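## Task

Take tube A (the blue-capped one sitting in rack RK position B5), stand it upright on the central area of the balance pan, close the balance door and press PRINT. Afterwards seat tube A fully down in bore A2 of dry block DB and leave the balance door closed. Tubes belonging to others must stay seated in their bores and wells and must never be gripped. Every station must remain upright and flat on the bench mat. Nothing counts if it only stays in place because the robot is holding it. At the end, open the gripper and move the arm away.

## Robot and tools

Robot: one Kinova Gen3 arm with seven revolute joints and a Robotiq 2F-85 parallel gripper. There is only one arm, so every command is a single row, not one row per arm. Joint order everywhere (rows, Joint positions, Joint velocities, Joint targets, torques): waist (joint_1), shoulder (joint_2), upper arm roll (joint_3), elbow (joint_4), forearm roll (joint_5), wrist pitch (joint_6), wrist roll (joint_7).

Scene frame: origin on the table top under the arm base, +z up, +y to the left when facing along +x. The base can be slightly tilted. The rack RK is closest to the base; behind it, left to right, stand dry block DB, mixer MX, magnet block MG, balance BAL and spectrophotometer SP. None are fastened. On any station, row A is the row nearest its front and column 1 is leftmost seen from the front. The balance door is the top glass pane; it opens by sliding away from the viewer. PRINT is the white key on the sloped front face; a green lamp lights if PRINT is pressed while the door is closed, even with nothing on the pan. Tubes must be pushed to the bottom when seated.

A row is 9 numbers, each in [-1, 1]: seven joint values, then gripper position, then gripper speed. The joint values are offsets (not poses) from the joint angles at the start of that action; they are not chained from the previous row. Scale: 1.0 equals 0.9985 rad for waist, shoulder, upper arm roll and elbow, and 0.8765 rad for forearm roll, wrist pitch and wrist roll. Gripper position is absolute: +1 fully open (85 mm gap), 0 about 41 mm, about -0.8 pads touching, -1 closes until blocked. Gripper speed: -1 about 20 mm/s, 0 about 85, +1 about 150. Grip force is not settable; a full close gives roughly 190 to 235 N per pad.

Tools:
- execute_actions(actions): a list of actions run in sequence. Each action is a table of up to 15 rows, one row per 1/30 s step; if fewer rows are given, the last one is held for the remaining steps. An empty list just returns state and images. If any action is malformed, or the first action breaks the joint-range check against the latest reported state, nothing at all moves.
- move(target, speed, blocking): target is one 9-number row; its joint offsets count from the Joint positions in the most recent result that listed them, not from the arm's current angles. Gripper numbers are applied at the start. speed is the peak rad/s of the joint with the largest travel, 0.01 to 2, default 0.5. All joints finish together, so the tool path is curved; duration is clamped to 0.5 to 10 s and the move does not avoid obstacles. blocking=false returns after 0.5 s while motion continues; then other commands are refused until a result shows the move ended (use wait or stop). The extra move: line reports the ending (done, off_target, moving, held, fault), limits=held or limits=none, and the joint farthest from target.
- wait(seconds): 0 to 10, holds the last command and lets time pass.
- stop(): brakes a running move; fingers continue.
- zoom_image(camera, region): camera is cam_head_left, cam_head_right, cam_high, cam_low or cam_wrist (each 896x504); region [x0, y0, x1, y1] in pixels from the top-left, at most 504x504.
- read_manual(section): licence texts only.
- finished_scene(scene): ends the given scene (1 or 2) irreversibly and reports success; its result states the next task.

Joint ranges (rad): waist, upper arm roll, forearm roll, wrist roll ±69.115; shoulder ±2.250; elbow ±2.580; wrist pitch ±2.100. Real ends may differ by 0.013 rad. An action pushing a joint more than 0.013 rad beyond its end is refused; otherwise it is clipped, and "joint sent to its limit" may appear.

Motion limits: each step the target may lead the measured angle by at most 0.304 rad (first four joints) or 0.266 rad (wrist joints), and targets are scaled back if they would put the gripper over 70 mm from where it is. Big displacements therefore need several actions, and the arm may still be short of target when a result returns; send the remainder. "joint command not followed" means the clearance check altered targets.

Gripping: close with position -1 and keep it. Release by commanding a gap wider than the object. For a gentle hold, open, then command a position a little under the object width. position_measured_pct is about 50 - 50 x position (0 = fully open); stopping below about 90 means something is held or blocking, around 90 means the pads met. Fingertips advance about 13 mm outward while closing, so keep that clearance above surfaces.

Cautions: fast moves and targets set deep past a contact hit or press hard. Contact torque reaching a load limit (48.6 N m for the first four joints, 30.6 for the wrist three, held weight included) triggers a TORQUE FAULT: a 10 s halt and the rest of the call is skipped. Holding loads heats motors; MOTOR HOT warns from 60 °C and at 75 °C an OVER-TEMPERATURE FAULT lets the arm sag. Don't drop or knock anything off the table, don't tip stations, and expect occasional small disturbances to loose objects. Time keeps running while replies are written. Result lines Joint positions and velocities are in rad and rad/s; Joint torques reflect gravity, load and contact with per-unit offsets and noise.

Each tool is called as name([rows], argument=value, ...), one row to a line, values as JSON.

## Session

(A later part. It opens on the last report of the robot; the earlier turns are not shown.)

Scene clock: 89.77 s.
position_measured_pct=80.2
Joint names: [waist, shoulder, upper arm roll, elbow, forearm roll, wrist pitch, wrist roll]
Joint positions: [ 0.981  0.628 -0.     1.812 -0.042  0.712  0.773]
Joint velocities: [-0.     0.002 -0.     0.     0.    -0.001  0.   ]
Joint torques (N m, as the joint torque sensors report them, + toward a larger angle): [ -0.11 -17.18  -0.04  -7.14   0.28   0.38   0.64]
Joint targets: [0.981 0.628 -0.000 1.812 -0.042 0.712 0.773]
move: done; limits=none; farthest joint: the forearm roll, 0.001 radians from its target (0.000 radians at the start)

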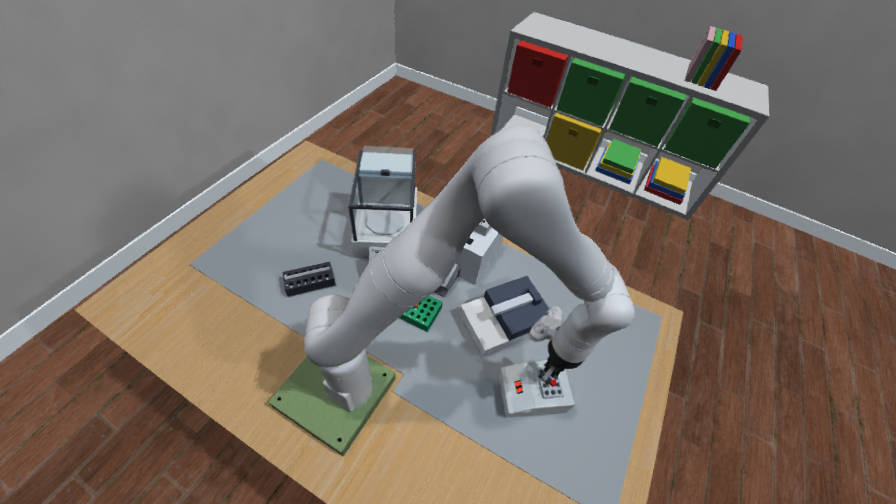

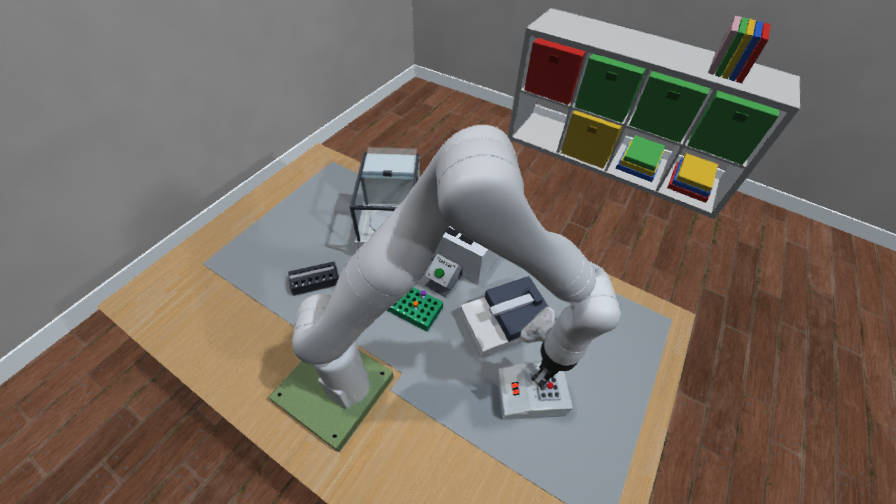

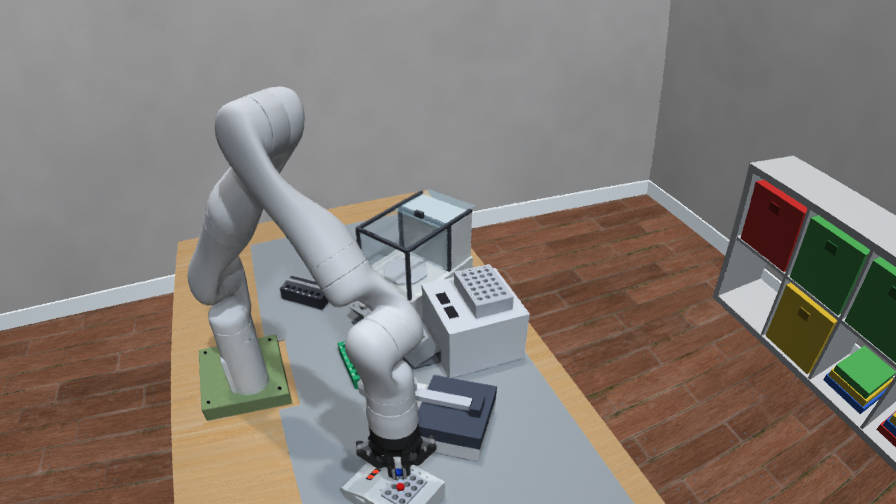

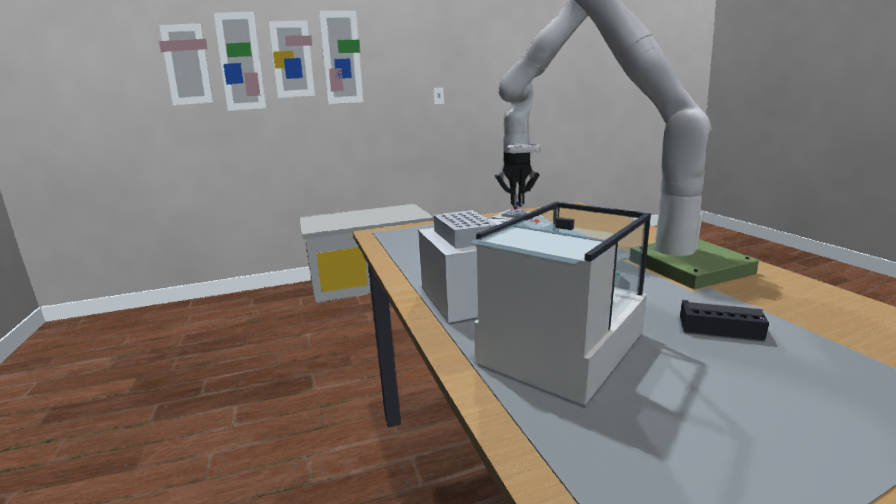

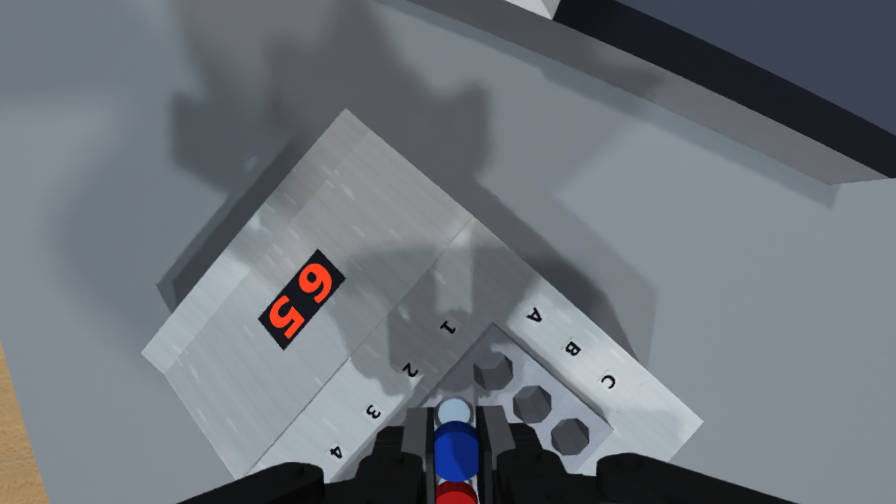

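move(target=[-0.0004,0.0282,0,0.0113,-0.002,-0.0451,0.0015,-0.64,-0.6], speed=0.045)

zoom_image(camera="cam_high", region=[370,450,430,504])

Scene clock: 91.23 s.
position_measured_pct=80.2
Joint names: [waist, shoulder, upper arm roll, elbow, forearm roll, wrist pitch, wrist roll]
Joint positions: [ 0.981  0.656 -0.001  1.824 -0.044  0.673  0.775]
Joint velocities: [ 0.     0.     0.    -0.001 -0.     0.001  0.   ]
Joint torques (N m, as the joint torque sensors report them, + toward a larger angle): [  0.19 -17.1   -0.34  -6.83   0.07   0.1    0.72]
Joint targets: [0.981 0.656 -0.000 1.823 -0.044 0.673 0.775]
move: done; limits=none; farthest joint: the upper arm roll, 0.001 radians from its target (0.000 radians at the start)

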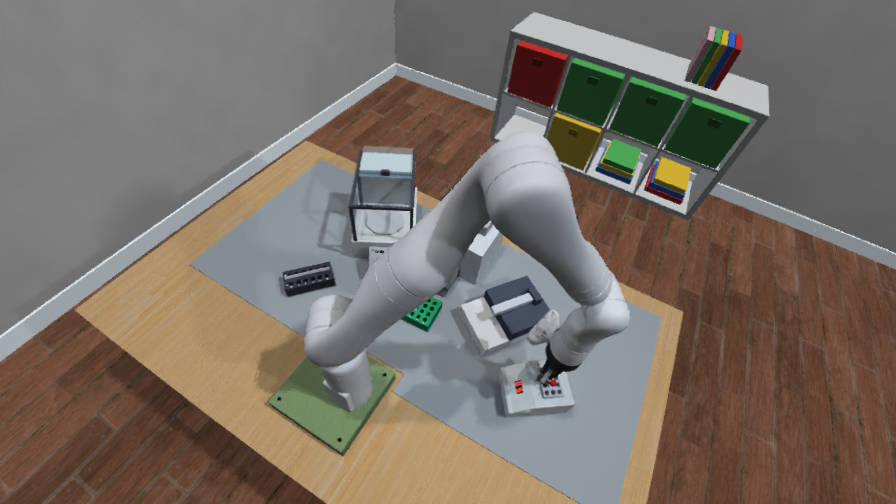

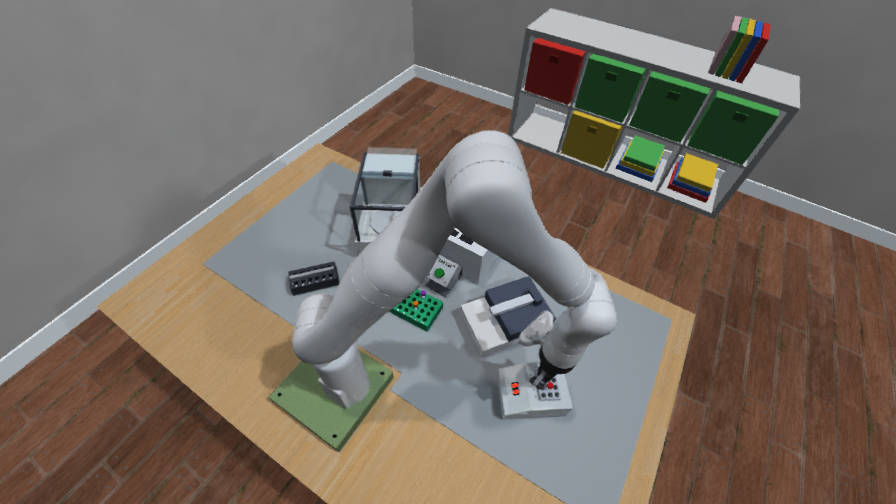

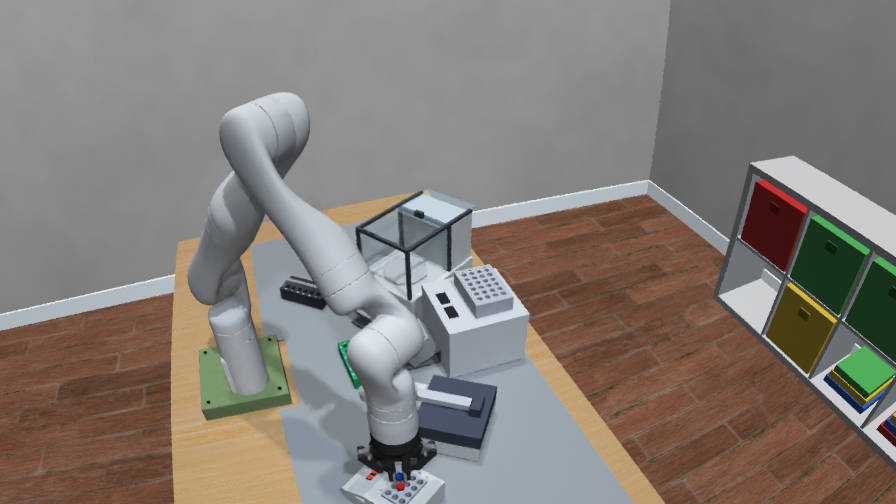

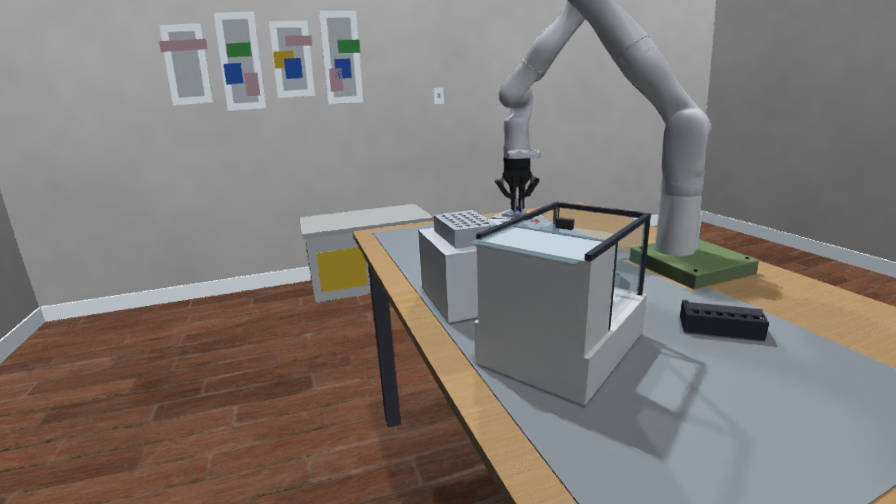

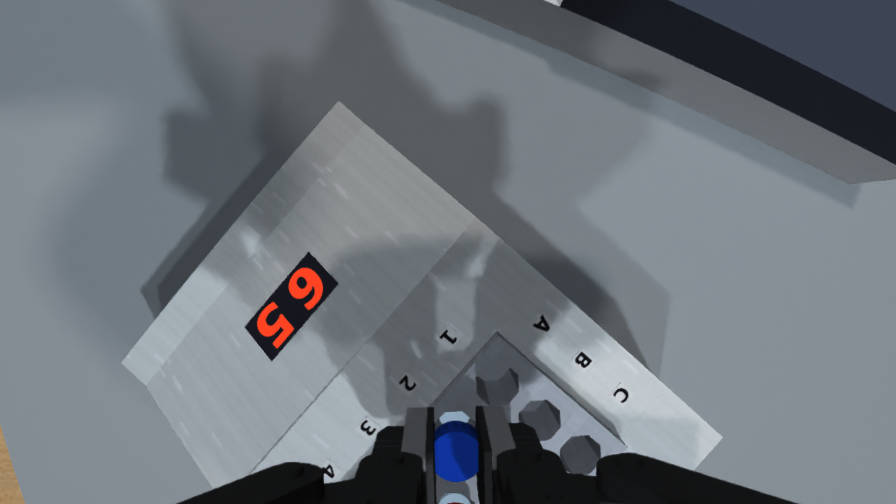

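Region (370, 450, 430, 504) of cam_high's 896x504 image, scaled by 8.400, with more detail than that image has; it fills the top 454 rows of this view, and the rest is white.

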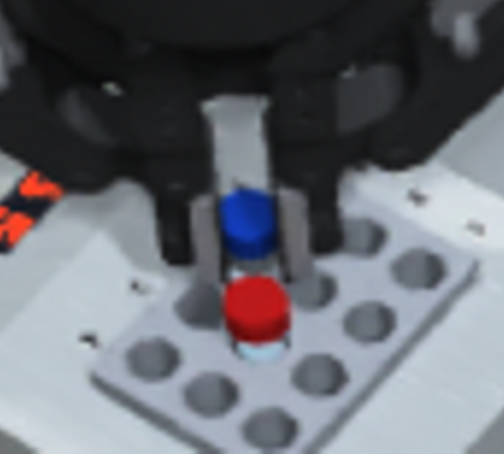

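move(target=[0,0.0058,0.0007,0.0016,0,-0.0089,0,-0.64,-0.6], speed=0.012)

Scene clock: 92.30 s.
position_measured_pct=80.2
Joint names: [waist, shoulder, upper arm roll, elbow, forearm roll, wrist pitch, wrist roll]
Joint positions: [ 0.98   0.657 -0.     1.826 -0.045  0.668  0.775]
Joint velocities: [-0.001  0.002 -0.    -0.     0.    -0.004  0.   ]
Joint torques (N m, as the joint torque sensors report them, + toward a larger angle): [ -0.2  -14.55  -0.06  -6.46   0.42  -1.1    0.74]
Joint targets: [0.981 0.662 0.000 1.825 -0.044 0.665 0.775]
move: done; limits=none; farthest joint: the shoulder, 0.005 radians from its target (0.006 radians at the start)

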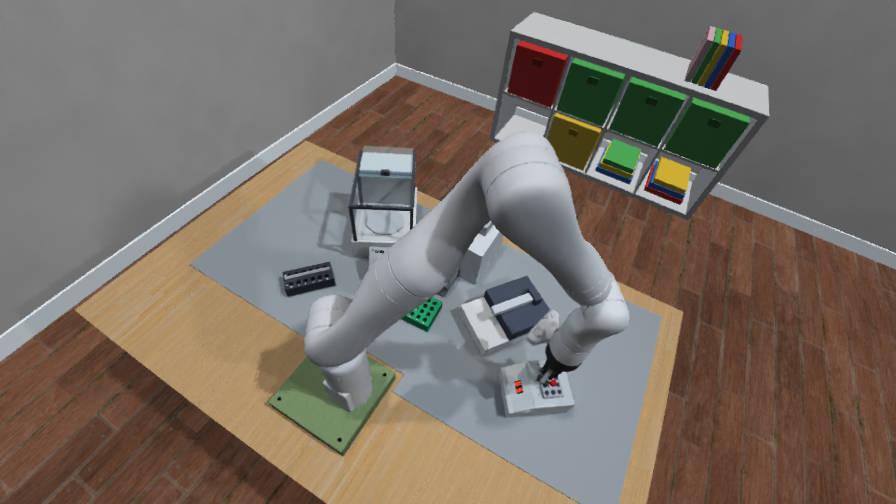

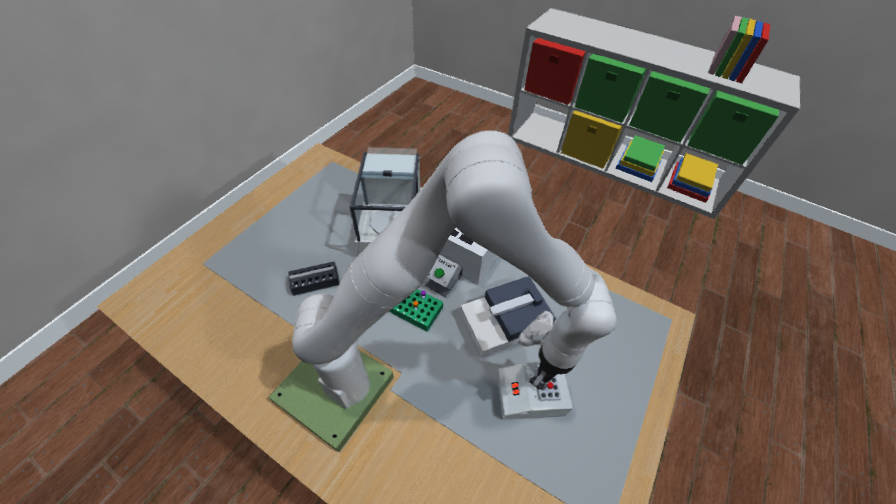

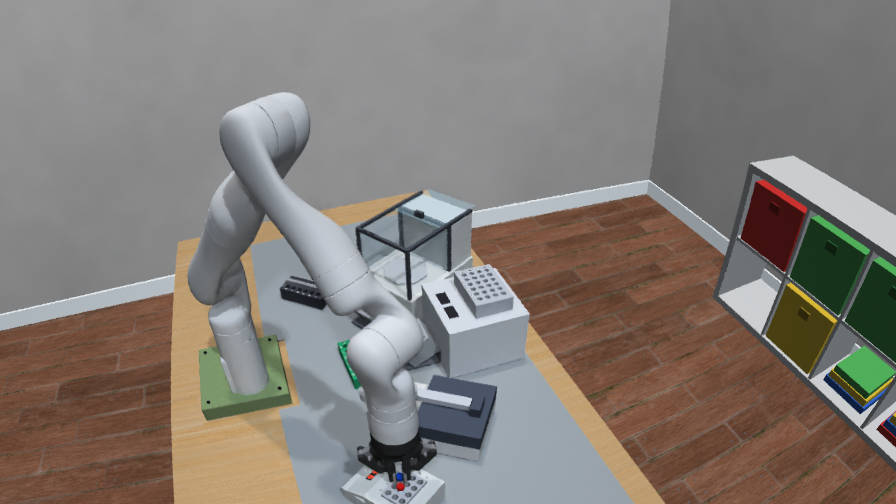

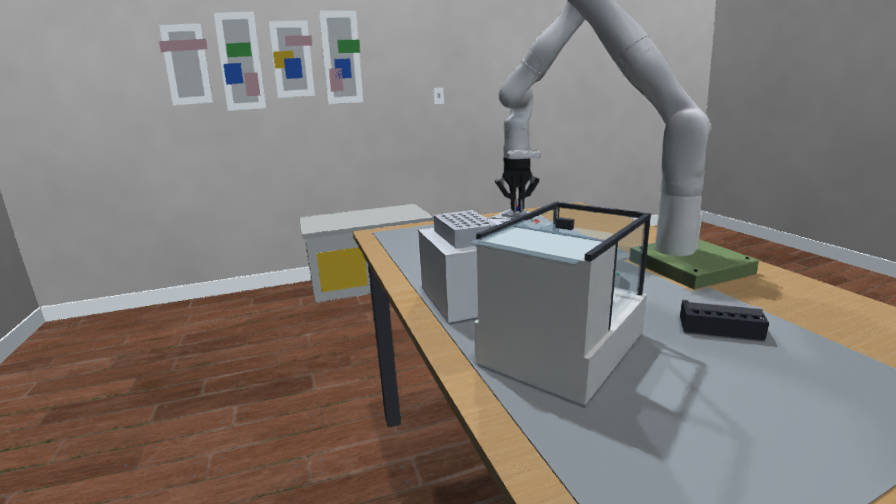

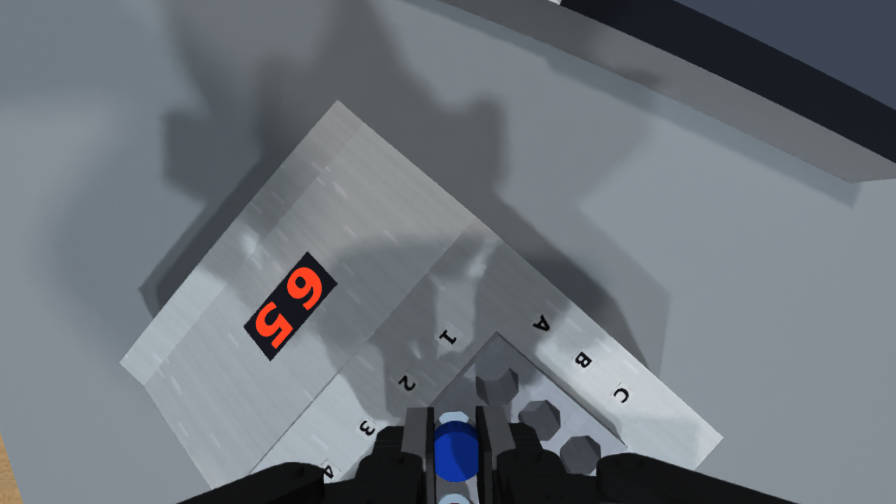

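The tube has bottomed out. Releasing and rising straight up.

execute_actions([
  [[0.0005,0.001,0,-0.001,0.0005,0.002,0,-0.64,-0.6],[0.0005,0.001,0,-0.001,0.0005,0.002,0,-0.64,-0.6],[0.0005,0.001,0,-0.001,0.0005,0.002,0,-0.64,-0.6],[0.0005,0.001,0,-0.001,0.0005,0.002,0,-0.42,-0.5]],
])

move(target=[0.001,-0.062,0,-0.030,0.004,0.104,-0.003,-0.42,-0.5], speed=0.15)

zoom_image(camera="cam_high", region=[370,450,430,504])

Scene clock: 93.23 s.
position_measured_pct=71.0
Joint names: [waist, shoulder, upper arm roll, elbow, forearm roll, wrist pitch, wrist roll]
Joint positions: [ 0.981  0.658 -0.     1.825 -0.044  0.67   0.775]
Joint velocities: [ 0.001 -0.001 -0.    -0.     0.001  0.001 -0.   ]
Joint torques (N m, as the joint torque sensors report them, + toward a larger angle): [ -0.08 -17.59   0.04  -6.54   0.06   0.26   0.75]
Joint targets: [0.981 0.658 -0.000 1.825 -0.044 0.670 0.775]

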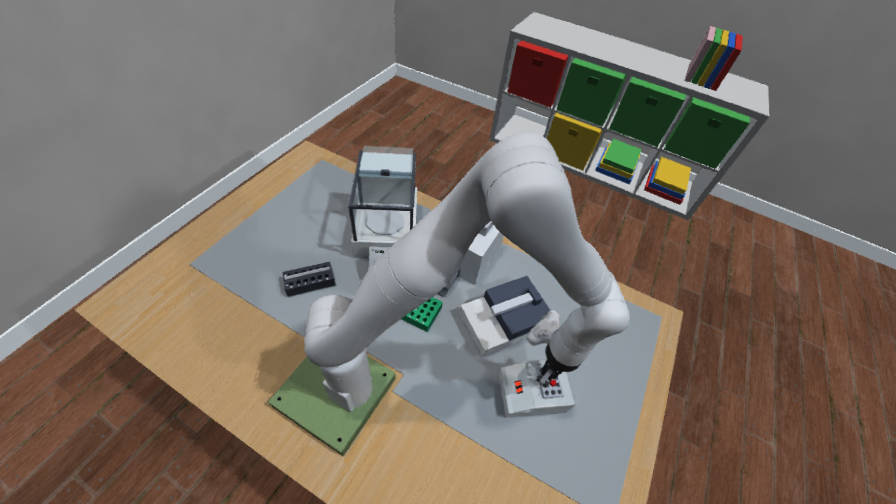

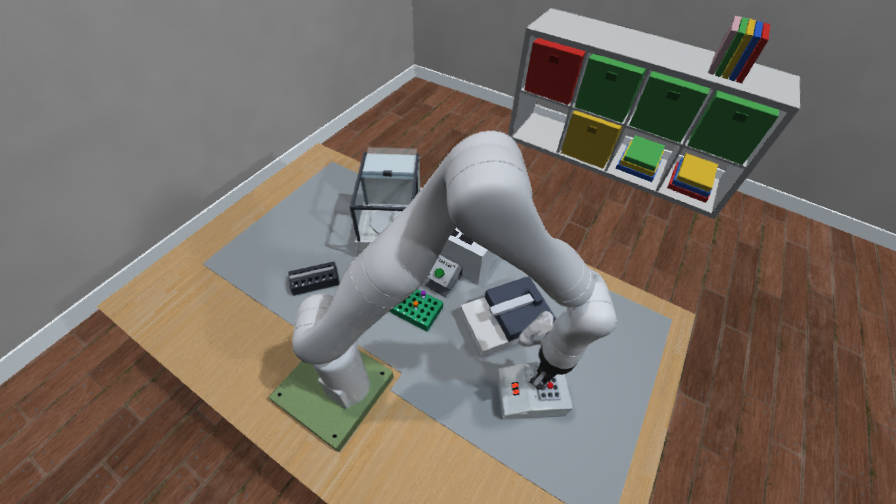

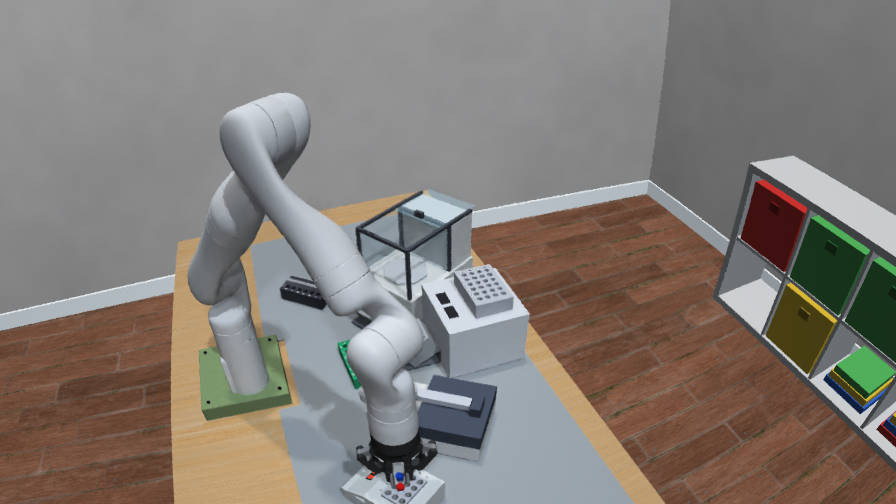

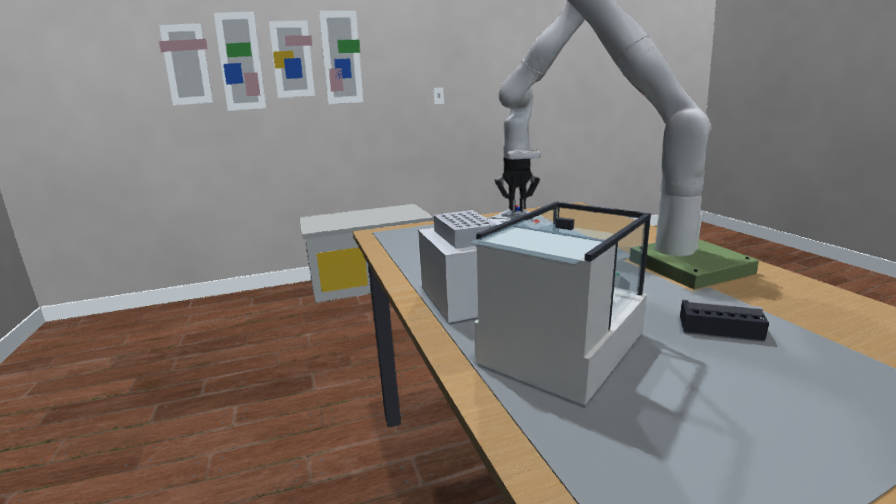

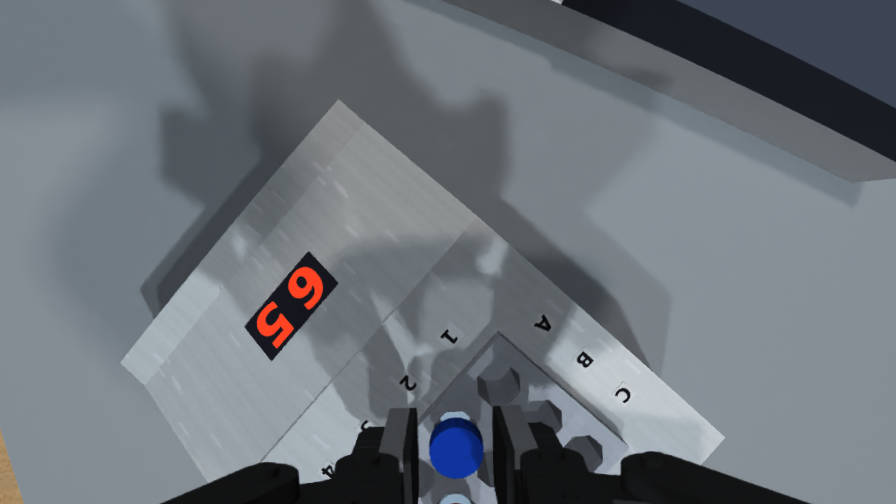

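Scene clock: 94.13 s.
position_measured_pct=71.0
Joint names: [waist, shoulder, upper arm roll, elbow, forearm roll, wrist pitch, wrist roll]
Joint positions: [ 0.982  0.596 -0.     1.795 -0.041  0.761  0.772]
Joint velocities: [ 0.003 -0.001  0.     0.    -0.001 -0.002 -0.   ]
Joint torques (N m, as the joint torque sensors report them, + toward a larger angle): [ -0.36 -17.02   0.1   -6.66   0.36   0.17   0.67]
Joint targets: [0.982 0.596 -0.000 1.795 -0.041 0.761 0.772]
move: done; limits=none; farthest joint: the waist, 0.000 radians from its target (0.001 radians at the start)

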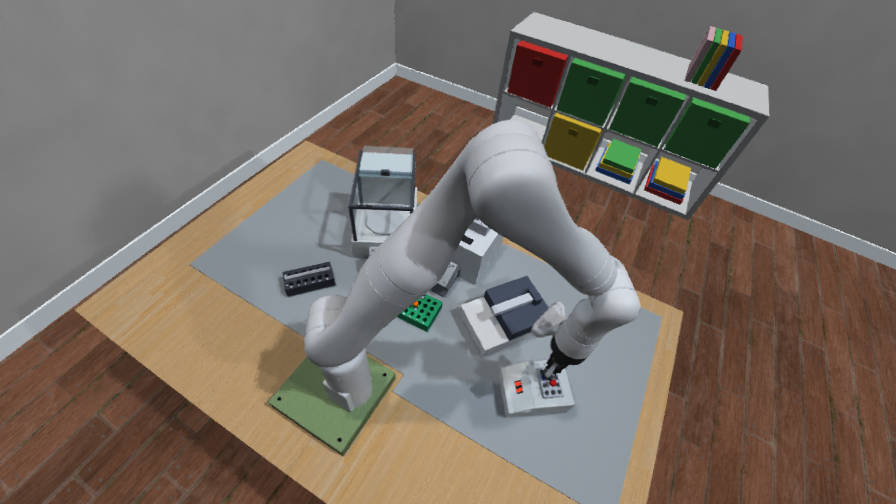

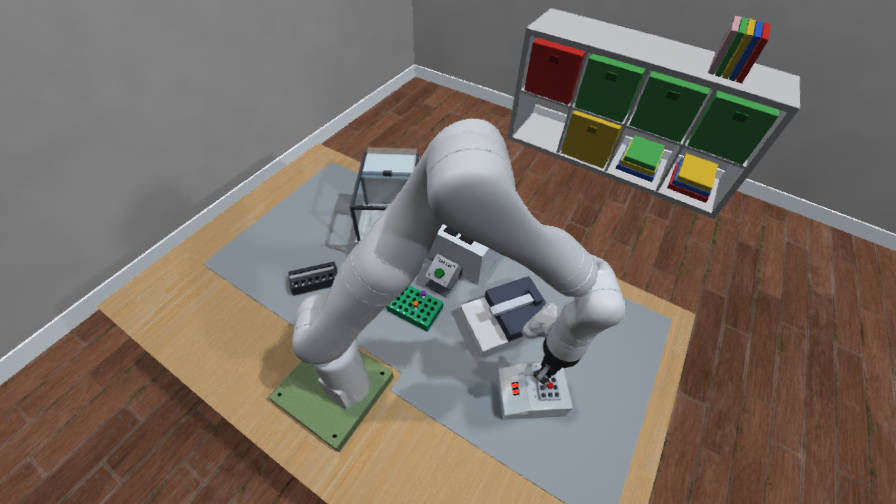

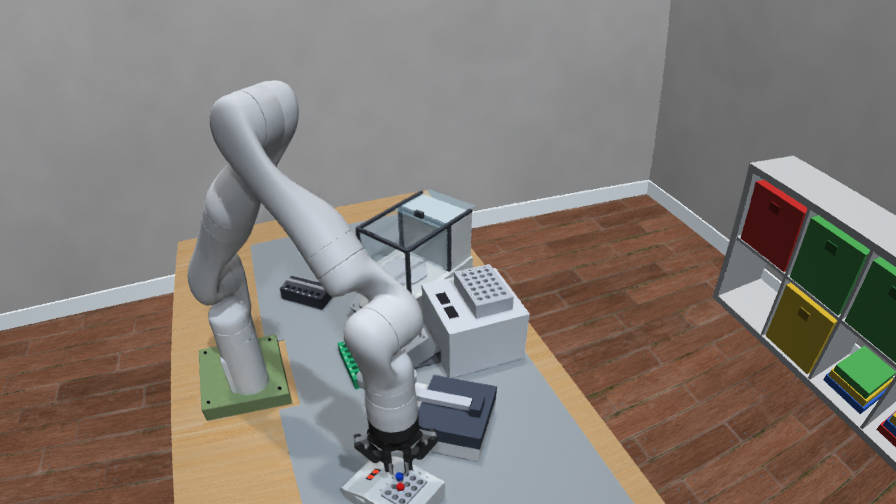

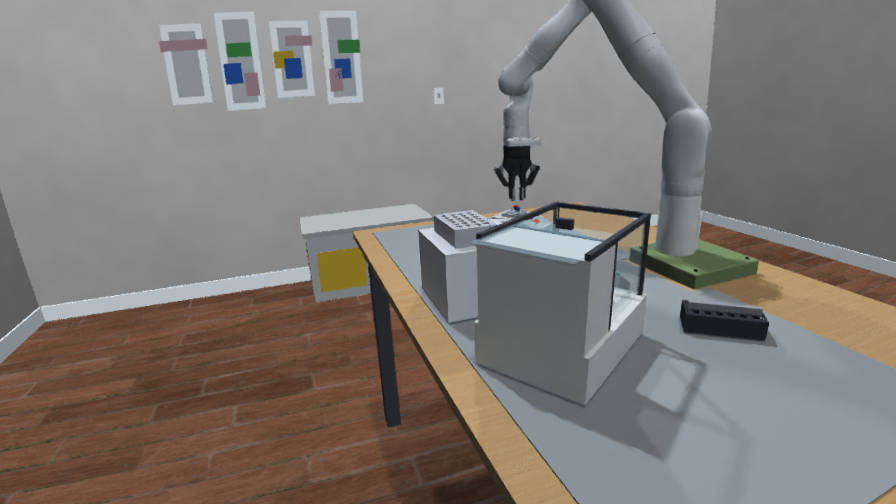

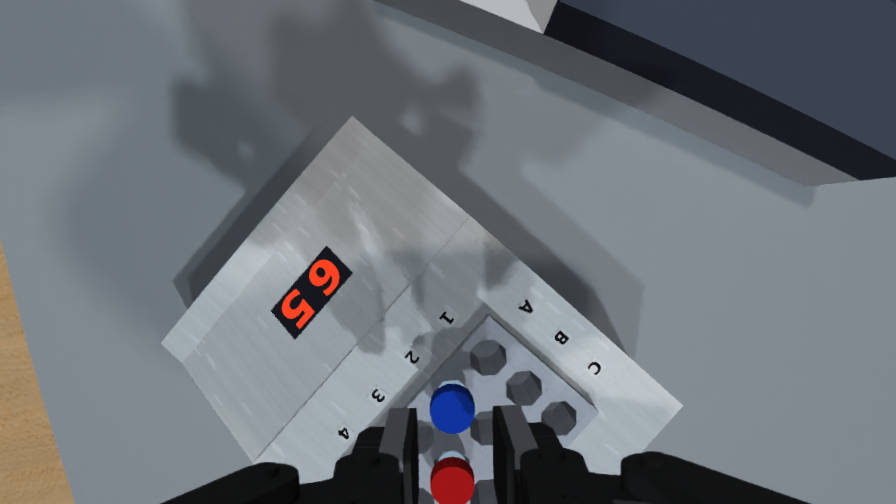

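Region (370, 450, 430, 504) of cam_high's 896x504 image, scaled by 8.400, with more detail than that image has; it fills the top 454 rows of this view, and the rest is white.

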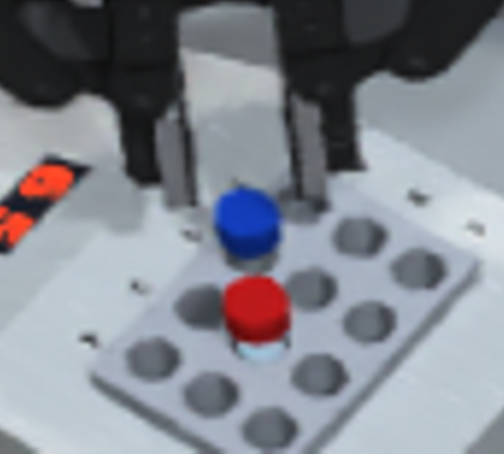

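zoom_image(camera="cam_low", region=[495,190,545,225])

zoom_image(camera="cam_wrist", region=[395,364,535,504])

Region (495, 190, 545, 225) of cam_low's 896x504 image, scaled by 10.080, with more detail than that image has; it fills the top 353 rows of this view, and the rest is white.

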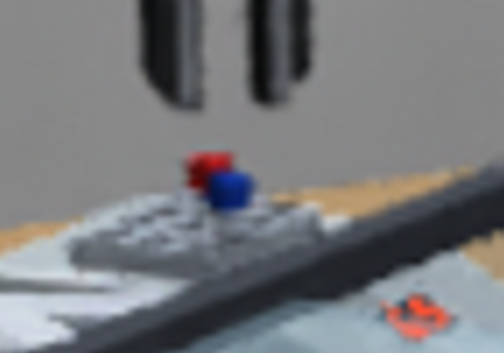

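Region (395, 364, 535, 504) of cam_wrist's 896x504 image, scaled by 3.600.

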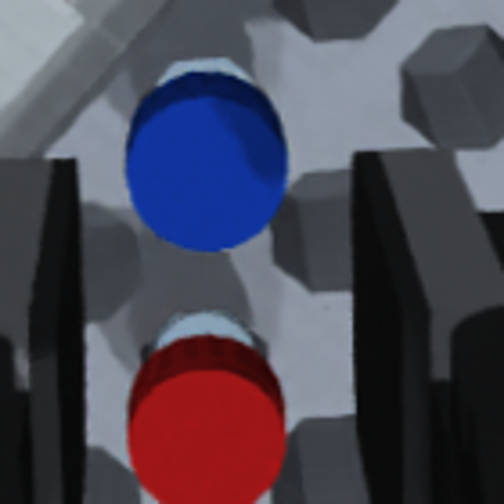

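move(target=[-0.5,-0.1863,0,-0.2754,0.0468,0.4974,0.35,-0.85,0], speed=0.9)

Scene clock: 96.37 s.
position_measured_pct=90.5
Joint names: [waist, shoulder, upper arm roll, elbow, forearm roll, wrist pitch, wrist roll]
Joint positions: [ 0.483  0.41  -0.     1.52   0.     1.197  1.079]
Joint velocities: [-0.003 -0.001  0.     0.001 -0.     0.001 -0.   ]
Joint torques (N m, as the joint torque sensors report them, + toward a larger angle): [  0.3  -16.52  -0.36  -9.77   0.13   0.51   0.49]
Joint targets: [0.482 0.410 -0.000 1.520 0.000 1.197 1.079]
move: done; limits=none; farthest joint: the waist, 0.000 radians from its target (0.499 radians at the start)

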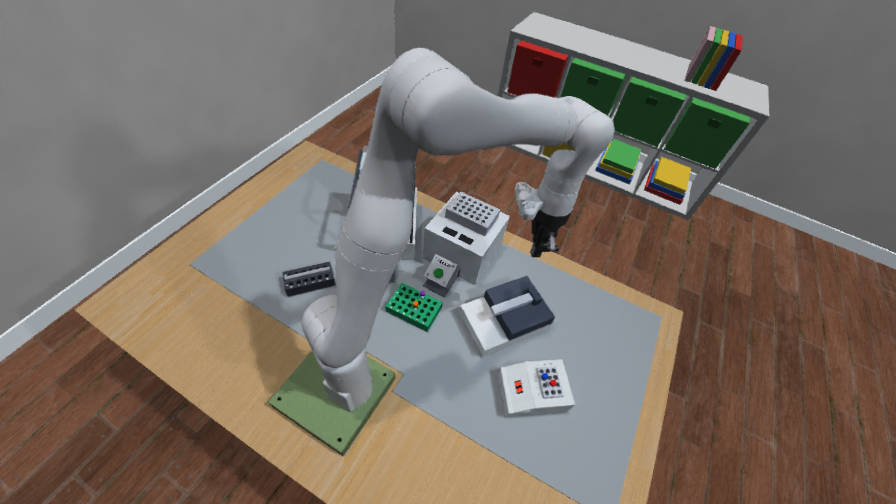

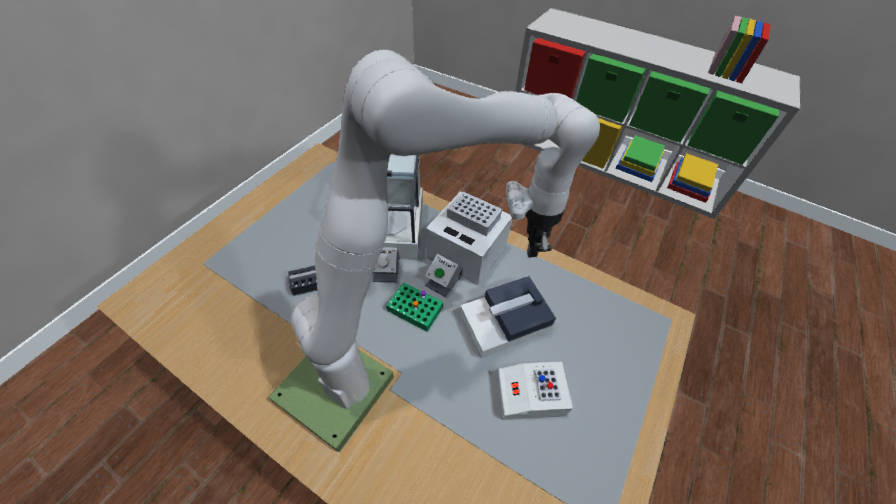

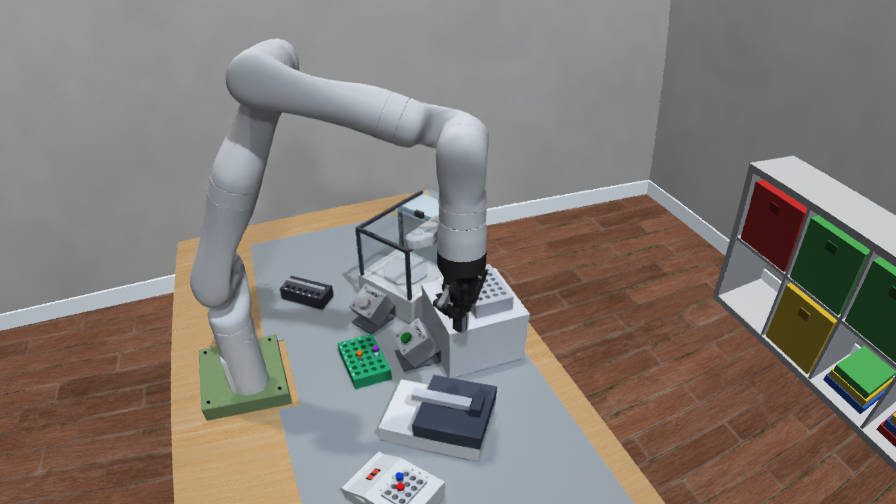

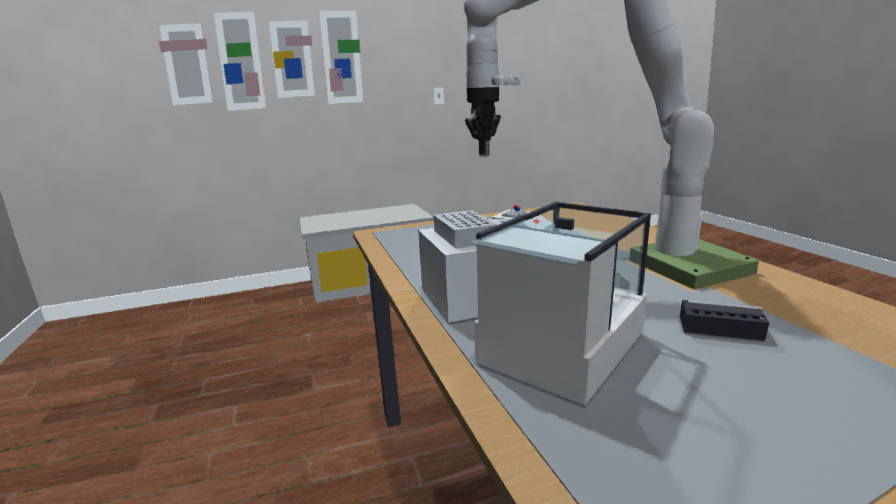

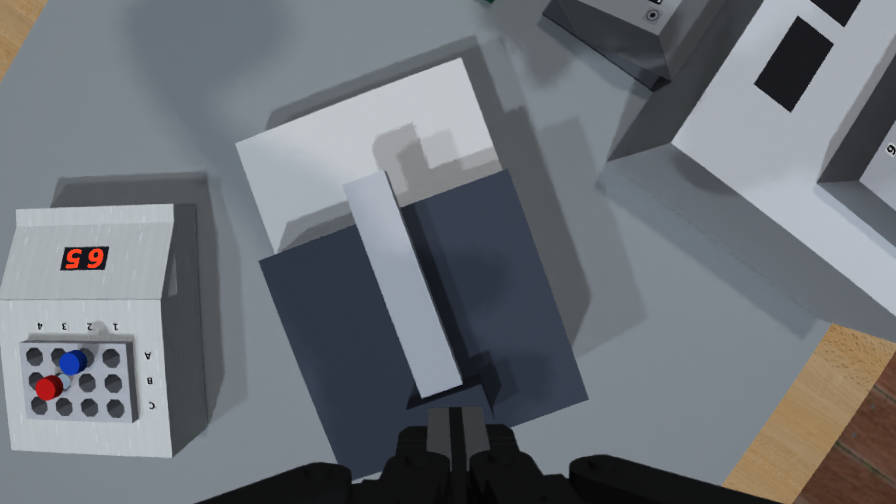

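move(target=[-0.9785,0.2504,0,-0.3776,0,0.162,0.5796,-0.85,0], speed=1.0)

Scene clock: 98.33 s.
position_measured_pct=90.5
Joint names: [waist, shoulder, upper arm roll, elbow, forearm roll, wrist pitch, wrist roll]
Joint positions: [-0.494  0.66  -0.     1.143  0.     1.339  1.587]
Joint velocities: [-0.002  0.004  0.001  0.    -0.     0.     0.   ]
Joint torques (N m, as the joint torque sensors report them, + toward a larger angle): [ -0.17 -20.76   0.28  -9.47   0.25   0.68   0.76]
Joint targets: [-0.494 0.660 -0.000 1.143 0.000 1.339 1.587]
move: done; limits=none; farthest joint: the waist, 0.000 radians from its target (0.977 radians at the start)

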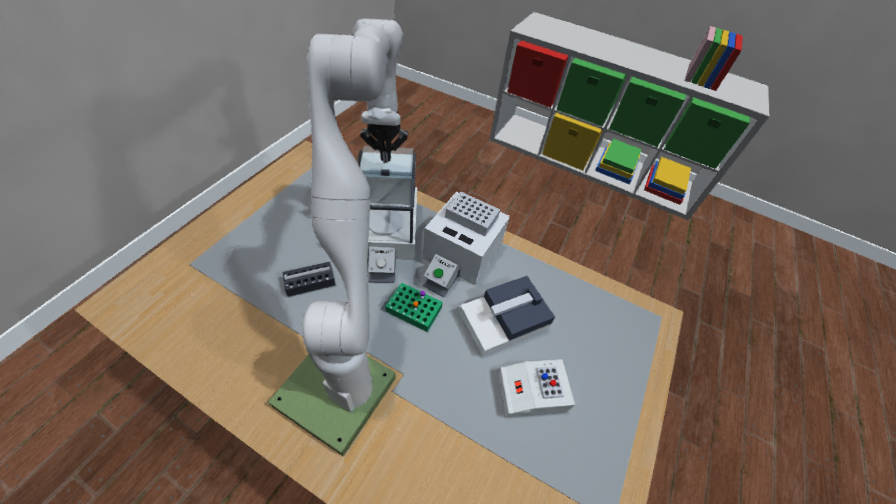

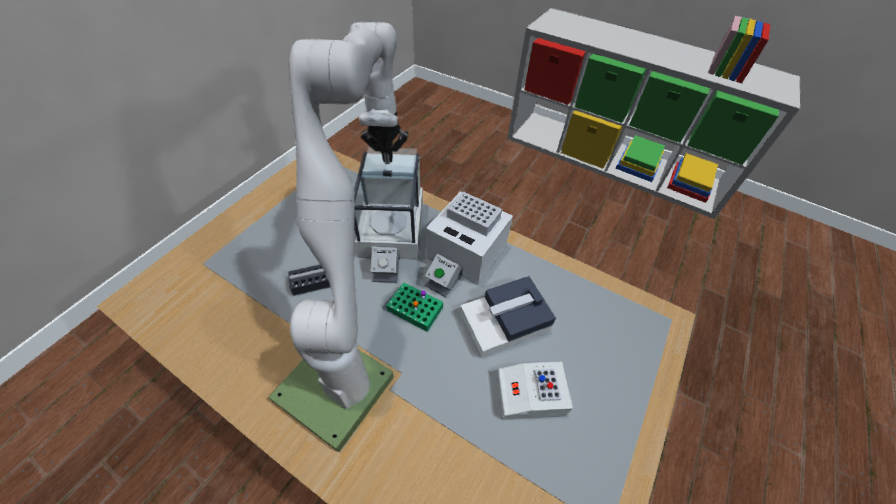

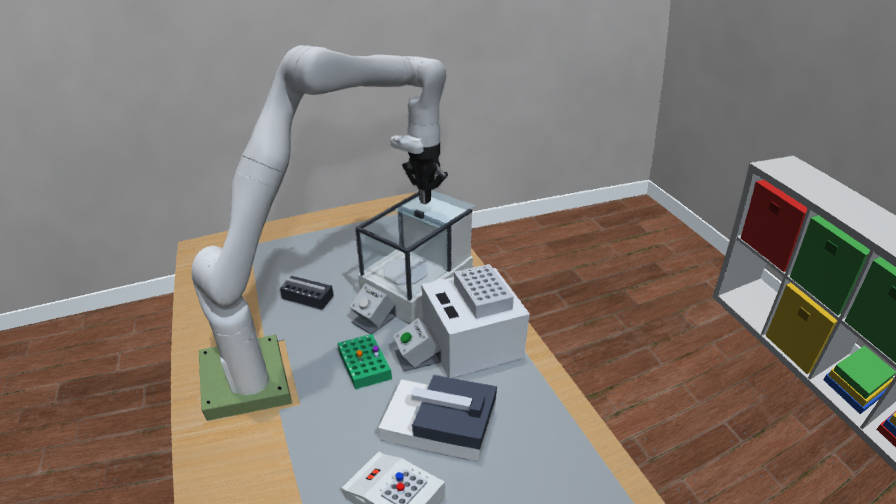

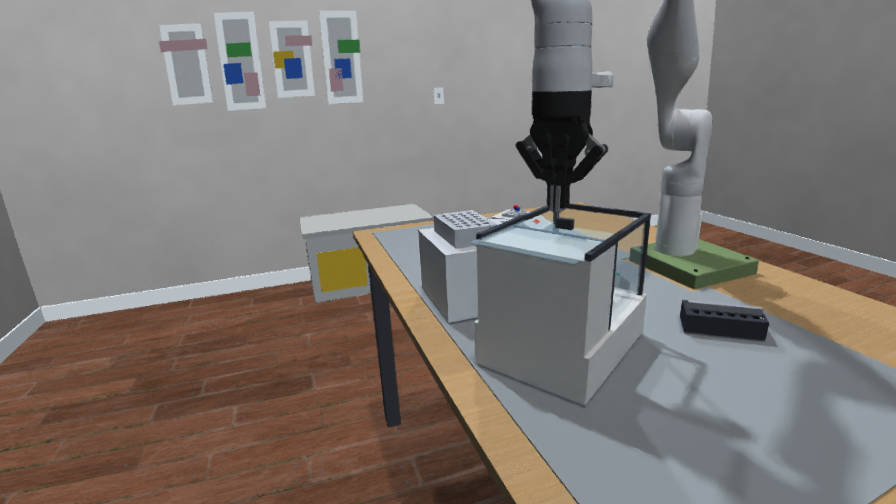

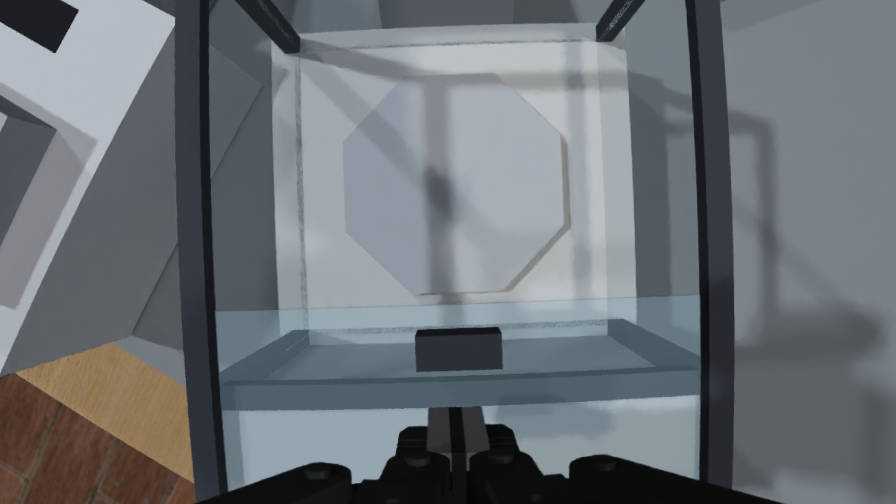

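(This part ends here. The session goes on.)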